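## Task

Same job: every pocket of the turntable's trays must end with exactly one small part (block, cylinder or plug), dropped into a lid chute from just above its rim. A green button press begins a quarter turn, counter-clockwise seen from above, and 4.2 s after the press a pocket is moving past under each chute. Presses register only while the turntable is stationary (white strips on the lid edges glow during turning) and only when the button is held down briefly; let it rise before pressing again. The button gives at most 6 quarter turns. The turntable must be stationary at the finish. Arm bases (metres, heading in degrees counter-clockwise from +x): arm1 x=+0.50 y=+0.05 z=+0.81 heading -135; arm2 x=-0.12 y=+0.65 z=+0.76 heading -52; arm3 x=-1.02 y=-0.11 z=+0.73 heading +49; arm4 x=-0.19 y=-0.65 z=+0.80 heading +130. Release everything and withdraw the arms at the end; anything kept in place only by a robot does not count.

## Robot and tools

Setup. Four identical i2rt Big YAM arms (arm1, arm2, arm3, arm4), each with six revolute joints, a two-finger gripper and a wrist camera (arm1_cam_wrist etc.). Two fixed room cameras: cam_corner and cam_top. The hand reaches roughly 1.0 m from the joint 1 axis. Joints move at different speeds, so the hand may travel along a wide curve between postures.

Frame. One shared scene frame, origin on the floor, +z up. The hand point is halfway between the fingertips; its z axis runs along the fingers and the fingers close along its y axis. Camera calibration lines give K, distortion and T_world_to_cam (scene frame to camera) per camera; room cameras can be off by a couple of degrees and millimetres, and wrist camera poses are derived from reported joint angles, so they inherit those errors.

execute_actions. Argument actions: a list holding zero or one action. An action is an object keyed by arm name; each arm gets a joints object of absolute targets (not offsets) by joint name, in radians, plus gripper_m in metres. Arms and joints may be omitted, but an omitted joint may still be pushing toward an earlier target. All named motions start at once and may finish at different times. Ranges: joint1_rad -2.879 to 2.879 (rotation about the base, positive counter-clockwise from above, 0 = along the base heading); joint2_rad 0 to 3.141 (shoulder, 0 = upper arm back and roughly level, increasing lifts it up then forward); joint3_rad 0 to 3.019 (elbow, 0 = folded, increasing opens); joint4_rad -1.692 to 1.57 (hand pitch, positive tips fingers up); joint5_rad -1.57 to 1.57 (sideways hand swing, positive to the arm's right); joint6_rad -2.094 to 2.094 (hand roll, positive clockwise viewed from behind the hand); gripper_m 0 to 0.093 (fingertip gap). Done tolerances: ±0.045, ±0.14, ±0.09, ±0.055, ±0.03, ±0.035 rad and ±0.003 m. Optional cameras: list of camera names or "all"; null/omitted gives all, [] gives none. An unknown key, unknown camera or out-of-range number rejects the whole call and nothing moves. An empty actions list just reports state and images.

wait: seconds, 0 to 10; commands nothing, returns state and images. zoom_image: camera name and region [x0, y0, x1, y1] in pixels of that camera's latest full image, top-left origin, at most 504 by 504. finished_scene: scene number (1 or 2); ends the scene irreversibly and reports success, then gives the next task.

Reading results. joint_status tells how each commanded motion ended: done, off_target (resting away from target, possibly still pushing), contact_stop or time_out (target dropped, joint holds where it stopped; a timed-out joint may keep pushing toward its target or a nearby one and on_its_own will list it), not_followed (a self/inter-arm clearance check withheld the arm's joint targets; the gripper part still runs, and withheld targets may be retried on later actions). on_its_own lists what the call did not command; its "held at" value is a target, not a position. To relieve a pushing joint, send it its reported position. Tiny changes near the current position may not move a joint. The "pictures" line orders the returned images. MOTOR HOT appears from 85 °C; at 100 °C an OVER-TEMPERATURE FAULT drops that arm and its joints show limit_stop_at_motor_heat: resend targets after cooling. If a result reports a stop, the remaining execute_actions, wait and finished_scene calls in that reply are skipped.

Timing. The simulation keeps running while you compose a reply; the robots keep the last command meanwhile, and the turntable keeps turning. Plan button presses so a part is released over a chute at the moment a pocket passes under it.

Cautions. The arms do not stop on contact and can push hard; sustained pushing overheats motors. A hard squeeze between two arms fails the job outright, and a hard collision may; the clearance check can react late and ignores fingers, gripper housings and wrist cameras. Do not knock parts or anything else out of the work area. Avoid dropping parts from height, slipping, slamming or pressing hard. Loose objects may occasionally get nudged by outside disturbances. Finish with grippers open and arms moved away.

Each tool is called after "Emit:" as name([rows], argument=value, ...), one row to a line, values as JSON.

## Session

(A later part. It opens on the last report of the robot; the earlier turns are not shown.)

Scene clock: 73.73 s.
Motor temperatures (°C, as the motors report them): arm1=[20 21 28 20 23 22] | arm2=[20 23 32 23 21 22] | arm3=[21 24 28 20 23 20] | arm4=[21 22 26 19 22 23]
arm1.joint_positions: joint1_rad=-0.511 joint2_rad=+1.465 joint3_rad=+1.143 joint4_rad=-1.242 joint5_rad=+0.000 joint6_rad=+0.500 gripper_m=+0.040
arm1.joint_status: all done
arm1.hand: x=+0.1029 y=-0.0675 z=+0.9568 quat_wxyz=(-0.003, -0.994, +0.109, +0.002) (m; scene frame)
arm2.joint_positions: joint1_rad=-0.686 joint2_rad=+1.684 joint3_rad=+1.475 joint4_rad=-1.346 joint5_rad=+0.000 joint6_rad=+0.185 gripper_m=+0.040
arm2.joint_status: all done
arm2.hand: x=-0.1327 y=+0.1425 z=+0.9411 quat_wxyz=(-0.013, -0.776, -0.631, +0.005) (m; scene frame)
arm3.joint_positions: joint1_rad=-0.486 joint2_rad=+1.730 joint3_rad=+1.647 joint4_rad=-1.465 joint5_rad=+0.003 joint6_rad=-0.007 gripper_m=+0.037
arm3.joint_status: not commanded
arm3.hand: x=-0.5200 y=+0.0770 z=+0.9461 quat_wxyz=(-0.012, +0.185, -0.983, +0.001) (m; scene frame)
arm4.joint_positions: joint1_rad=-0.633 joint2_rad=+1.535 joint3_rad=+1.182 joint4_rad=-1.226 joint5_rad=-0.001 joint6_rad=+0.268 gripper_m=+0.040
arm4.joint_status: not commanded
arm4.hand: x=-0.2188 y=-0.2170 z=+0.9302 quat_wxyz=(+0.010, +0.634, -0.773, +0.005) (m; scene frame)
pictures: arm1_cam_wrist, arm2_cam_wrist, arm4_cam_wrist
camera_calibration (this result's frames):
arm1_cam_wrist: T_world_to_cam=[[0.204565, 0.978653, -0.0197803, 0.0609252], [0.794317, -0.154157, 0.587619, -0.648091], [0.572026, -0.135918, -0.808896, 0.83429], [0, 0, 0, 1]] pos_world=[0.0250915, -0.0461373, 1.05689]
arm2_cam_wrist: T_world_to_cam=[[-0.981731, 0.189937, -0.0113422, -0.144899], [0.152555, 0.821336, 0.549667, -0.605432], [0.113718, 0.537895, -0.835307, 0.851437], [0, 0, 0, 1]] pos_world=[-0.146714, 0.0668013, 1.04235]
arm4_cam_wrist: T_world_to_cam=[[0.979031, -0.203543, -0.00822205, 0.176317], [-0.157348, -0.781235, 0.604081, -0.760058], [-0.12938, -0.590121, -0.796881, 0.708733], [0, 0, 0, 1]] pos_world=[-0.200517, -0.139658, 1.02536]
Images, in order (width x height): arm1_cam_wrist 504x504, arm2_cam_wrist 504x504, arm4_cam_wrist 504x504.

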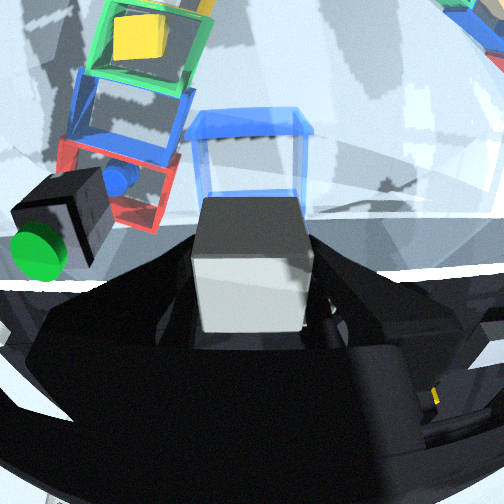

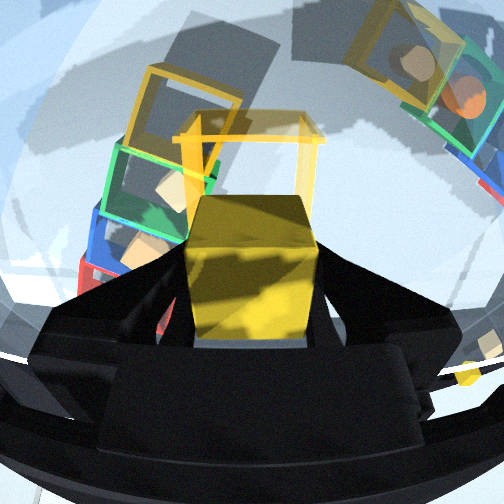

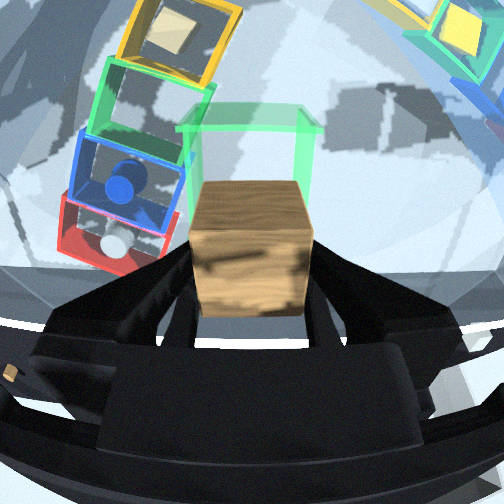

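Emit:
wait(seconds=1.68)

Emit:
execute_actions([
  {"arm1":{"joints":{"gripper_m":0.065}},"arm2":{"joints":{"gripper_m":0.065}},"arm3":{"joints":{"gripper_m":0.065}},"arm4":{"joints":{"gripper_m":0.065}}},
], cameras=["arm1_cam_wrist","arm2_cam_wrist","arm3_cam_wrist","arm4_cam_wrist"])

Scene clock: 75.53 s.
Motor temperatures (°C, as the motors report them): arm1=[20 21 28 20 23 22] | arm2=[20 23 32 23 21 22] | arm3=[21 24 28 20 23 20] | arm4=[21 22 26 19 22 23]
arm1.joint_positions: joint1_rad=-0.511 joint2_rad=+1.465 joint3_rad=+1.143 joint4_rad=-1.242 joint5_rad=+0.000 joint6_rad=+0.500 gripper_m=+0.040
arm1.joint_status: all done
arm1.hand: x=+0.1029 y=-0.0675 z=+0.9568 quat_wxyz=(-0.003, -0.994, +0.109, +0.002) (m; scene frame)
arm2.joint_positions: joint1_rad=-0.686 joint2_rad=+1.684 joint3_rad=+1.475 joint4_rad=-1.346 joint5_rad=+0.000 joint6_rad=+0.185 gripper_m=+0.040
arm2.joint_status: all done
arm2.hand: x=-0.1327 y=+0.1425 z=+0.9411 quat_wxyz=(-0.013, -0.776, -0.631, +0.005) (m; scene frame)
arm3.joint_positions: joint1_rad=-0.486 joint2_rad=+1.730 joint3_rad=+1.647 joint4_rad=-1.465 joint5_rad=+0.003 joint6_rad=-0.007 gripper_m=+0.037
arm3.joint_status: not commanded
arm3.hand: x=-0.5200 y=+0.0770 z=+0.9461 quat_wxyz=(-0.012, +0.185, -0.983, +0.001) (m; scene frame)
arm4.joint_positions: joint1_rad=-0.633 joint2_rad=+1.535 joint3_rad=+1.182 joint4_rad=-1.226 joint5_rad=-0.001 joint6_rad=+0.268 gripper_m=+0.040
arm4.joint_status: not commanded
arm4.hand: x=-0.2188 y=-0.2170 z=+0.9302 quat_wxyz=(+0.010, +0.634, -0.773, +0.005) (m; scene frame)
wait: 1.70 s; at rest by 0.17 s
pictures: arm1_cam_wrist, arm2_cam_wrist, arm3_cam_wrist, arm4_cam_wrist, cam_corner, cam_top
camera_calibration (this result's frames):
arm1_cam_wrist: T_world_to_cam=[[0.204565, 0.978653, -0.0197803, 0.0609252], [0.794317, -0.154157, 0.587619, -0.648091], [0.572026, -0.135918, -0.808896, 0.83429], [0, 0, 0, 1]] pos_world=[0.0250915, -0.0461373, 1.05689]
arm2_cam_wrist: T_world_to_cam=[[-0.981731, 0.189937, -0.0113422, -0.144899], [0.152555, 0.821336, 0.549667, -0.605432], [0.113718, 0.537895, -0.835307, 0.851437], [0, 0, 0, 1]] pos_world=[-0.146714, 0.0668013, 1.04235]
arm3_cam_wrist: T_world_to_cam=[[0.353224, -0.935238, 0.023718, 0.232984], [-0.779023, -0.279997, 0.561003, -0.909097], [-0.518031, -0.216636, -0.827474, 0.653976], [0, 0, 0, 1]] pos_world=[-0.451723, 0.105026, 1.04563]
arm4_cam_wrist: T_world_to_cam=[[0.979031, -0.203543, -0.00822205, 0.176317], [-0.157348, -0.781235, 0.604081, -0.760058], [-0.12938, -0.590121, -0.796881, 0.708733], [0, 0, 0, 1]] pos_world=[-0.200517, -0.139658, 1.02536]
Images, in order (width x height): arm1_cam_wrist 504x504, arm2_cam_wrist 504x504, arm3_cam_wrist 504x504, arm4_cam_wrist 504x504, cam_corner 896x504, cam_top 896x504.

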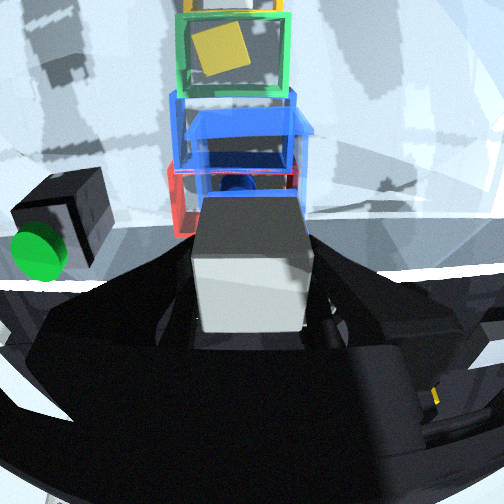

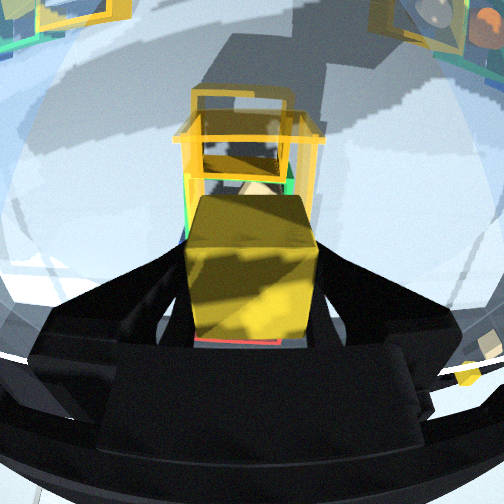

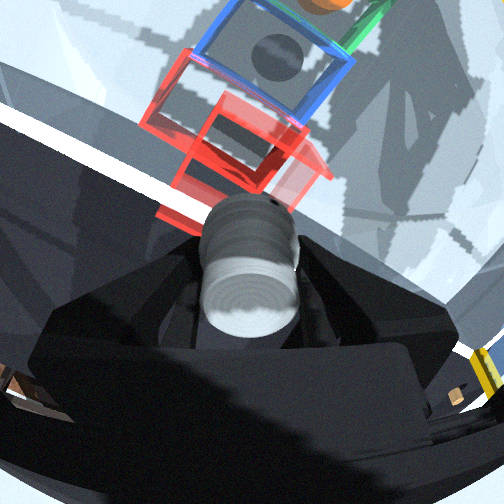

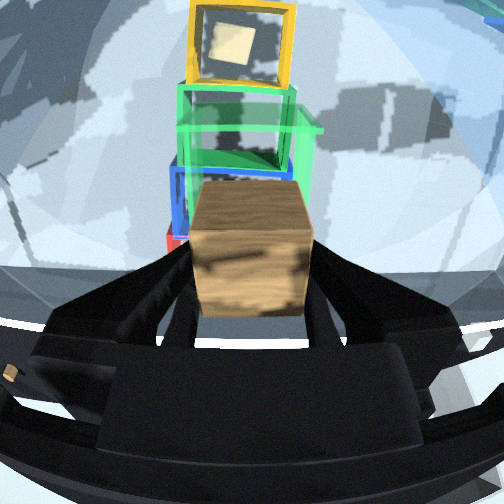

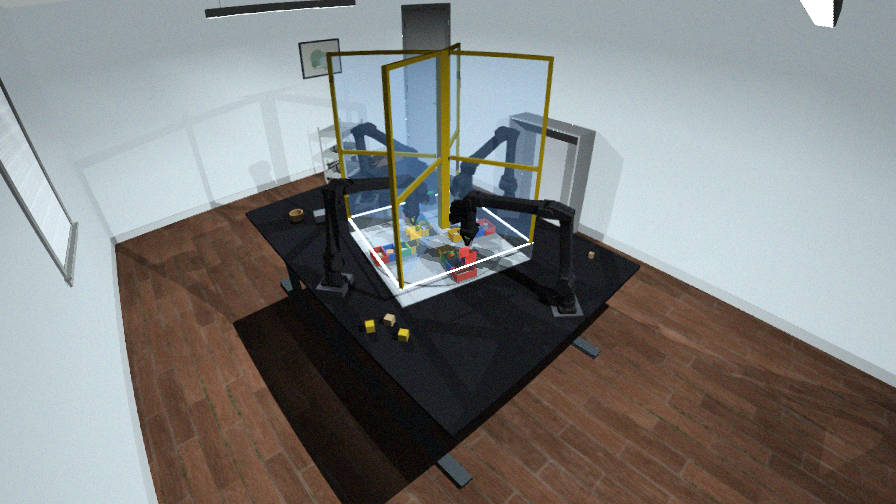

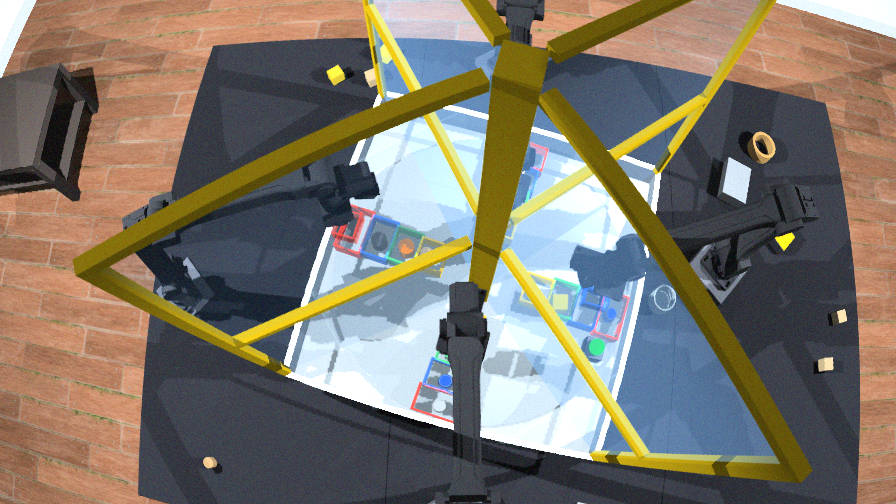

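Scene clock: 76.13 s.
Motor temperatures (°C, as the motors report them): arm1=[20 21 28 20 23 22] | arm2=[20 23 32 23 21 22] | arm3=[21 24 28 20 23 20] | arm4=[21 22 26 19 22 23]
arm1.joint_positions: joint1_rad=-0.511 joint2_rad=+1.465 joint3_rad=+1.143 joint4_rad=-1.242 joint5_rad=+0.000 joint6_rad=+0.500 gripper_m=+0.065
arm1.joint_status: all done
arm1.hand: x=+0.1029 y=-0.0675 z=+0.9568 quat_wxyz=(-0.003, -0.994, +0.109, +0.002) (m; scene frame)
arm2.joint_positions: joint1_rad=-0.686 joint2_rad=+1.684 joint3_rad=+1.475 joint4_rad=-1.346 joint5_rad=+0.000 joint6_rad=+0.185 gripper_m=+0.065
arm2.joint_status: all done
arm2.hand: x=-0.1327 y=+0.1425 z=+0.9411 quat_wxyz=(-0.013, -0.776, -0.631, +0.005) (m; scene frame)
arm3.joint_positions: joint1_rad=-0.486 joint2_rad=+1.730 joint3_rad=+1.647 joint4_rad=-1.465 joint5_rad=+0.003 joint6_rad=-0.007 gripper_m=+0.065
arm3.joint_status: all done
arm3.hand: x=-0.5200 y=+0.0770 z=+0.9461 quat_wxyz=(-0.012, +0.185, -0.983, +0.001) (m; scene frame)
arm4.joint_positions: joint1_rad=-0.633 joint2_rad=+1.535 joint3_rad=+1.182 joint4_rad=-1.226 joint5_rad=-0.001 joint6_rad=+0.268 gripper_m=+0.065
arm4.joint_status: all done
arm4.hand: x=-0.2188 y=-0.2170 z=+0.9302 quat_wxyz=(+0.010, +0.634, -0.773, +0.005) (m; scene frame)
pictures: arm1_cam_wrist, arm2_cam_wrist, arm3_cam_wrist, arm4_cam_wrist
camera_calibration (this result's frames):
arm1_cam_wrist: T_world_to_cam=[[0.204565, 0.978653, -0.0197803, 0.0609252], [0.794317, -0.154157, 0.587619, -0.648091], [0.572026, -0.135918, -0.808896, 0.83429], [0, 0, 0, 1]] pos_world=[0.0250915, -0.0461373, 1.05689]
arm2_cam_wrist: T_world_to_cam=[[-0.981731, 0.189937, -0.0113422, -0.144899], [0.152555, 0.821336, 0.549667, -0.605432], [0.113718, 0.537895, -0.835307, 0.851437], [0, 0, 0, 1]] pos_world=[-0.146714, 0.0668013, 1.04235]
arm3_cam_wrist: T_world_to_cam=[[0.353224, -0.935238, 0.023718, 0.232984], [-0.779023, -0.279997, 0.561003, -0.909097], [-0.518031, -0.216636, -0.827474, 0.653976], [0, 0, 0, 1]] pos_world=[-0.451723, 0.105026, 1.04563]
arm4_cam_wrist: T_world_to_cam=[[0.979031, -0.203543, -0.00822205, 0.176317], [-0.157348, -0.781235, 0.604081, -0.760058], [-0.12938, -0.590121, -0.796881, 0.708733], [0, 0, 0, 1]] pos_world=[-0.200517, -0.139658, 1.02536]
Images, in order (width x height): arm1_cam_wrist 504x504, arm2_cam_wrist 504x504, arm3_cam_wrist 504x504, arm4_cam_wrist 504x504.

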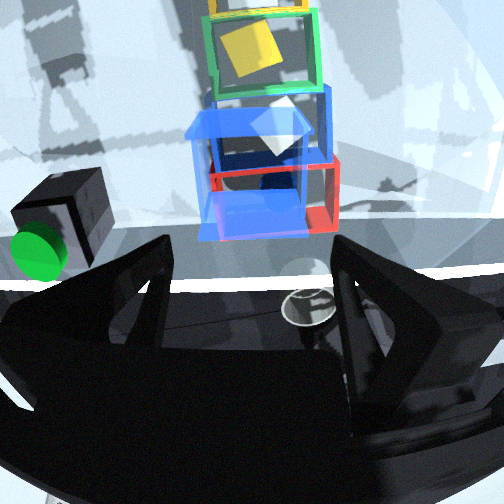

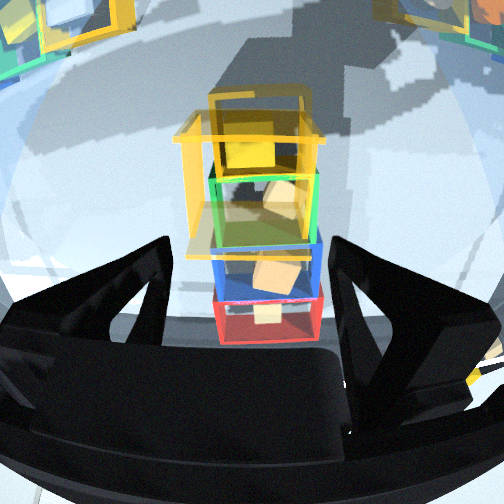

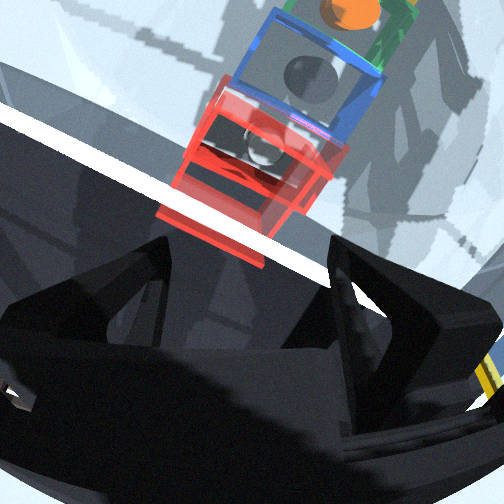

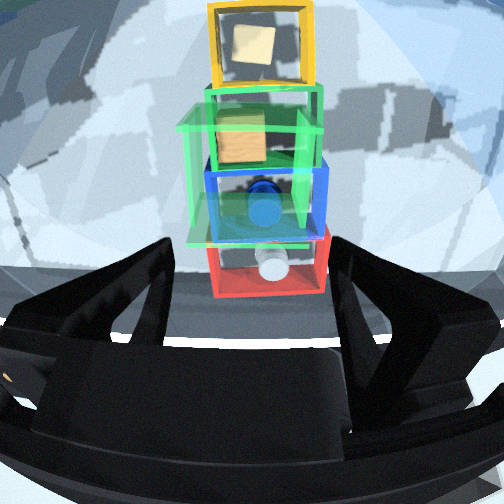

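Emit:
execute_actions([
  {"arm1":{"joints":{"joint2_rad":1.15}},"arm2":{"joints":{"joint2_rad":1.35}},"arm3":{"joints":{"joint2_rad":1.42}},"arm4":{"joints":{"joint2_rad":1.2}}},
], cameras=[])

Emit:
wait(seconds=4.5)

Scene clock: 77.60 s.
Motor temperatures (°C, as the motors report them): arm1=[20 21 28 20 23 22] | arm2=[20 23 32 23 21 22] | arm3=[21 24 28 20 23 20] | arm4=[21 22 26 19 22 23]
arm1.joint_positions: joint1_rad=-0.511 joint2_rad=+1.149 joint3_rad=+1.136 joint4_rad=-1.242 joint5_rad=+0.000 joint6_rad=+0.500 gripper_m=+0.065
arm1.joint_status: all done
arm1.hand: x=+0.1279 y=-0.0598 z=+1.0749 quat_wxyz=(-0.062, -0.981, +0.108, +0.145) (m; scene frame)
arm2.joint_positions: joint1_rad=-0.686 joint2_rad=+1.341 joint3_rad=+1.504 joint4_rad=-1.343 joint5_rad=+0.000 joint6_rad=+0.185 gripper_m=+0.065
arm2.joint_status: all done
arm2.hand: x=-0.1337 y=+0.1818 z=+1.1162 quat_wxyz=(-0.155, -0.761, -0.618, +0.125) (m; scene frame)
arm3.joint_positions: joint1_rad=-0.486 joint2_rad=+1.414 joint3_rad=+1.675 joint4_rad=-1.462 joint5_rad=+0.003 joint6_rad=-0.007 gripper_m=+0.065
arm3.joint_status: all done
arm3.hand: x=-0.5645 y=+0.0606 z=+1.1144 quat_wxyz=(-0.182, +0.182, -0.966, -0.030) (m; scene frame)
arm4.joint_positions: joint1_rad=-0.633 joint2_rad=+1.183 joint3_rad=+1.182 joint4_rad=-1.226 joint5_rad=-0.001 joint6_rad=+0.268 gripper_m=+0.065
arm4.joint_status: all done
arm4.hand: x=-0.2156 y=-0.2414 z=+1.0718 quat_wxyz=(-0.091, +0.625, -0.763, -0.138) (m; scene frame)
pictures: none
No camera images: the call's "cameras" was empty. Leave "cameras" out to get every camera's image.

Scene clock: 82.10 s.
Motor temperatures (°C, as the motors report them): arm1=[20 20 29 20 23 22] | arm2=[20 23 32 24 21 22] | arm3=[21 24 29 20 23 20] | arm4=[21 22 26 19 22 23]
arm1.joint_positions: joint1_rad=-0.511 joint2_rad=+1.149 joint3_rad=+1.136 joint4_rad=-1.242 joint5_rad=+0.000 joint6_rad=+0.500 gripper_m=+0.065
arm1.joint_status: all done
arm1.hand: x=+0.1279 y=-0.0598 z=+1.0749 quat_wxyz=(-0.062, -0.981, +0.108, +0.145) (m; scene frame)
arm2.joint_positions: joint1_rad=-0.686 joint2_rad=+1.341 joint3_rad=+1.504 joint4_rad=-1.343 joint5_rad=+0.000 joint6_rad=+0.185 gripper_m=+0.065
arm2.joint_status: all done
arm2.hand: x=-0.1337 y=+0.1818 z=+1.1162 quat_wxyz=(-0.155, -0.761, -0.618, +0.125) (m; scene frame)
arm3.joint_positions: joint1_rad=-0.486 joint2_rad=+1.414 joint3_rad=+1.675 joint4_rad=-1.462 joint5_rad=+0.003 joint6_rad=-0.007 gripper_m=+0.065
arm3.joint_status: all done
arm3.hand: x=-0.5645 y=+0.0606 z=+1.1144 quat_wxyz=(-0.182, +0.182, -0.966, -0.030) (m; scene frame)
arm4.joint_positions: joint1_rad=-0.633 joint2_rad=+1.183 joint3_rad=+1.182 joint4_rad=-1.226 joint5_rad=-0.001 joint6_rad=+0.268 gripper_m=+0.065
arm4.joint_status: all done
arm4.hand: x=-0.2156 y=-0.2414 z=+1.0718 quat_wxyz=(-0.091, +0.625, -0.763, -0.138) (m; scene frame)
wait: 4.50 s; at rest by 0.27 s
pictures: arm1_cam_wrist, arm2_cam_wrist, arm3_cam_wrist, arm4_cam_wrist, cam_corner, cam_top
camera_calibration (this result's frames):
arm1_cam_wrist: T_world_to_cam=[[0.178524, 0.970489, -0.162111, 0.206385], [0.933542, -0.115015, 0.339517, -0.48499], [0.310852, -0.211949, -0.926525, 1.07193], [0, 0, 0, 1]] pos_world=[0.0827039, -0.0288815, 1.19129]
arm2_cam_wrist: T_world_to_cam=[[-0.981366, 0.177546, -0.0734662, -0.0796514], [0.158848, 0.96478, 0.209683, -0.379566], [0.108107, 0.194106, -0.975005, 1.19438], [0, 0, 0, 1]] pos_world=[-0.146995, 0.148502, 1.23827]
arm3_cam_wrist: T_world_to_cam=[[0.346894, -0.937666, 0.0211468, 0.228765], [-0.910856, -0.331428, 0.245961, -0.762984], [-0.223621, -0.104584, -0.969049, 1.08383], [0, 0, 0, 1]] pos_world=[-0.53196, 0.0749821, 1.23311]
arm4_cam_wrist: T_world_to_cam=[[0.976914, -0.187539, -0.102311, 0.273637], [-0.149082, -0.941489, 0.30228, -0.57753], [-0.153014, -0.280049, -0.947713, 1.03901], [0, 0, 0, 1]] pos_world=[-0.194437, -0.201447, 1.18725]
Images, in order (width x height): arm1_cam_wrist 504x504, arm2_cam_wrist 504x504, arm3_cam_wrist 504x504, arm4_cam_wrist 504x504, cam_corner 896x504, cam_top 896x504.

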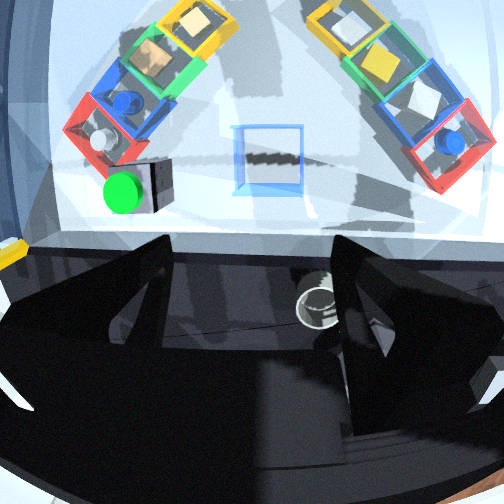

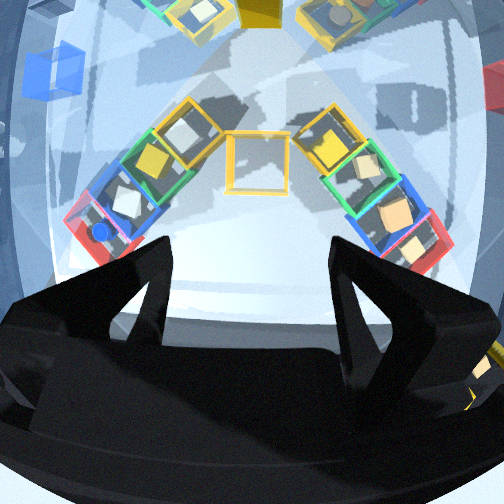

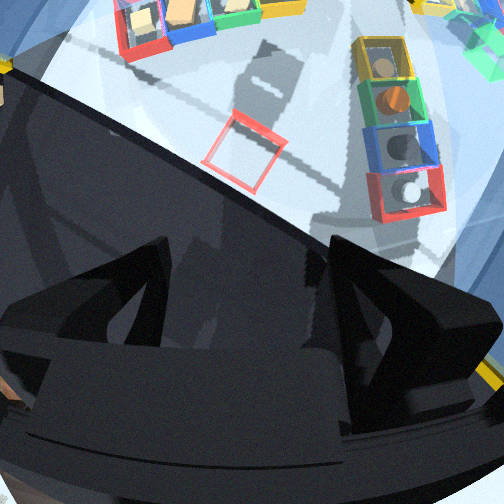

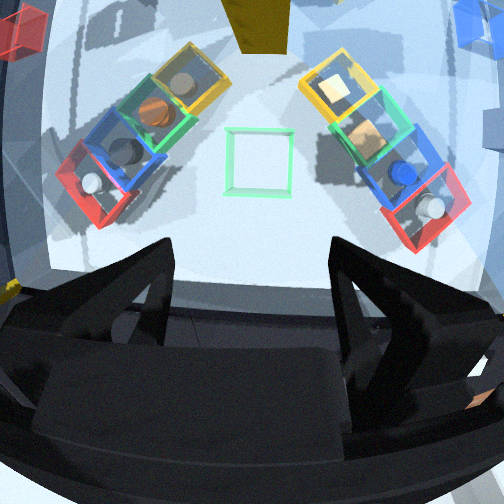

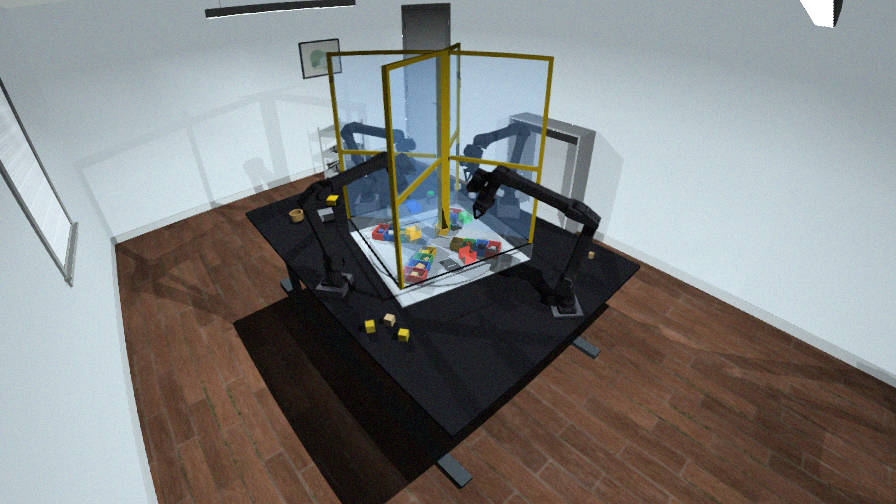

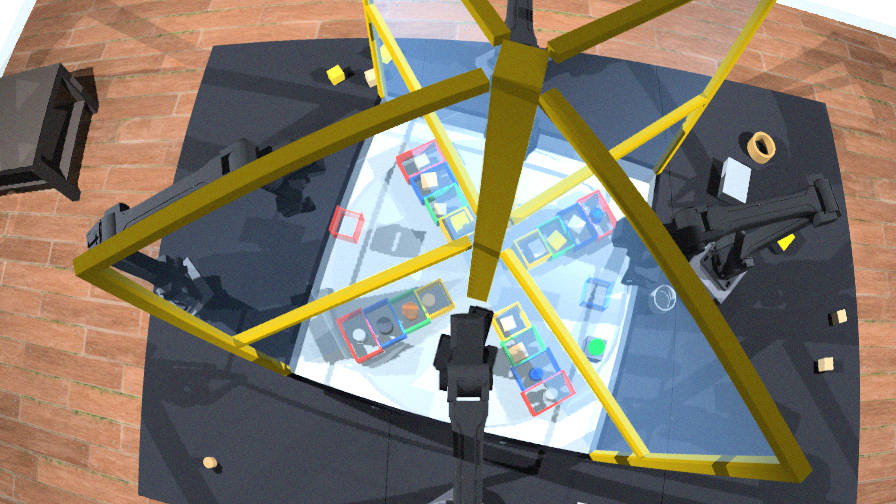

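All 16 pockets are filled, the turntable is still, and the arms are clear.

Emit:
finished_scene(scene=2)

The scene is finished: the task was done.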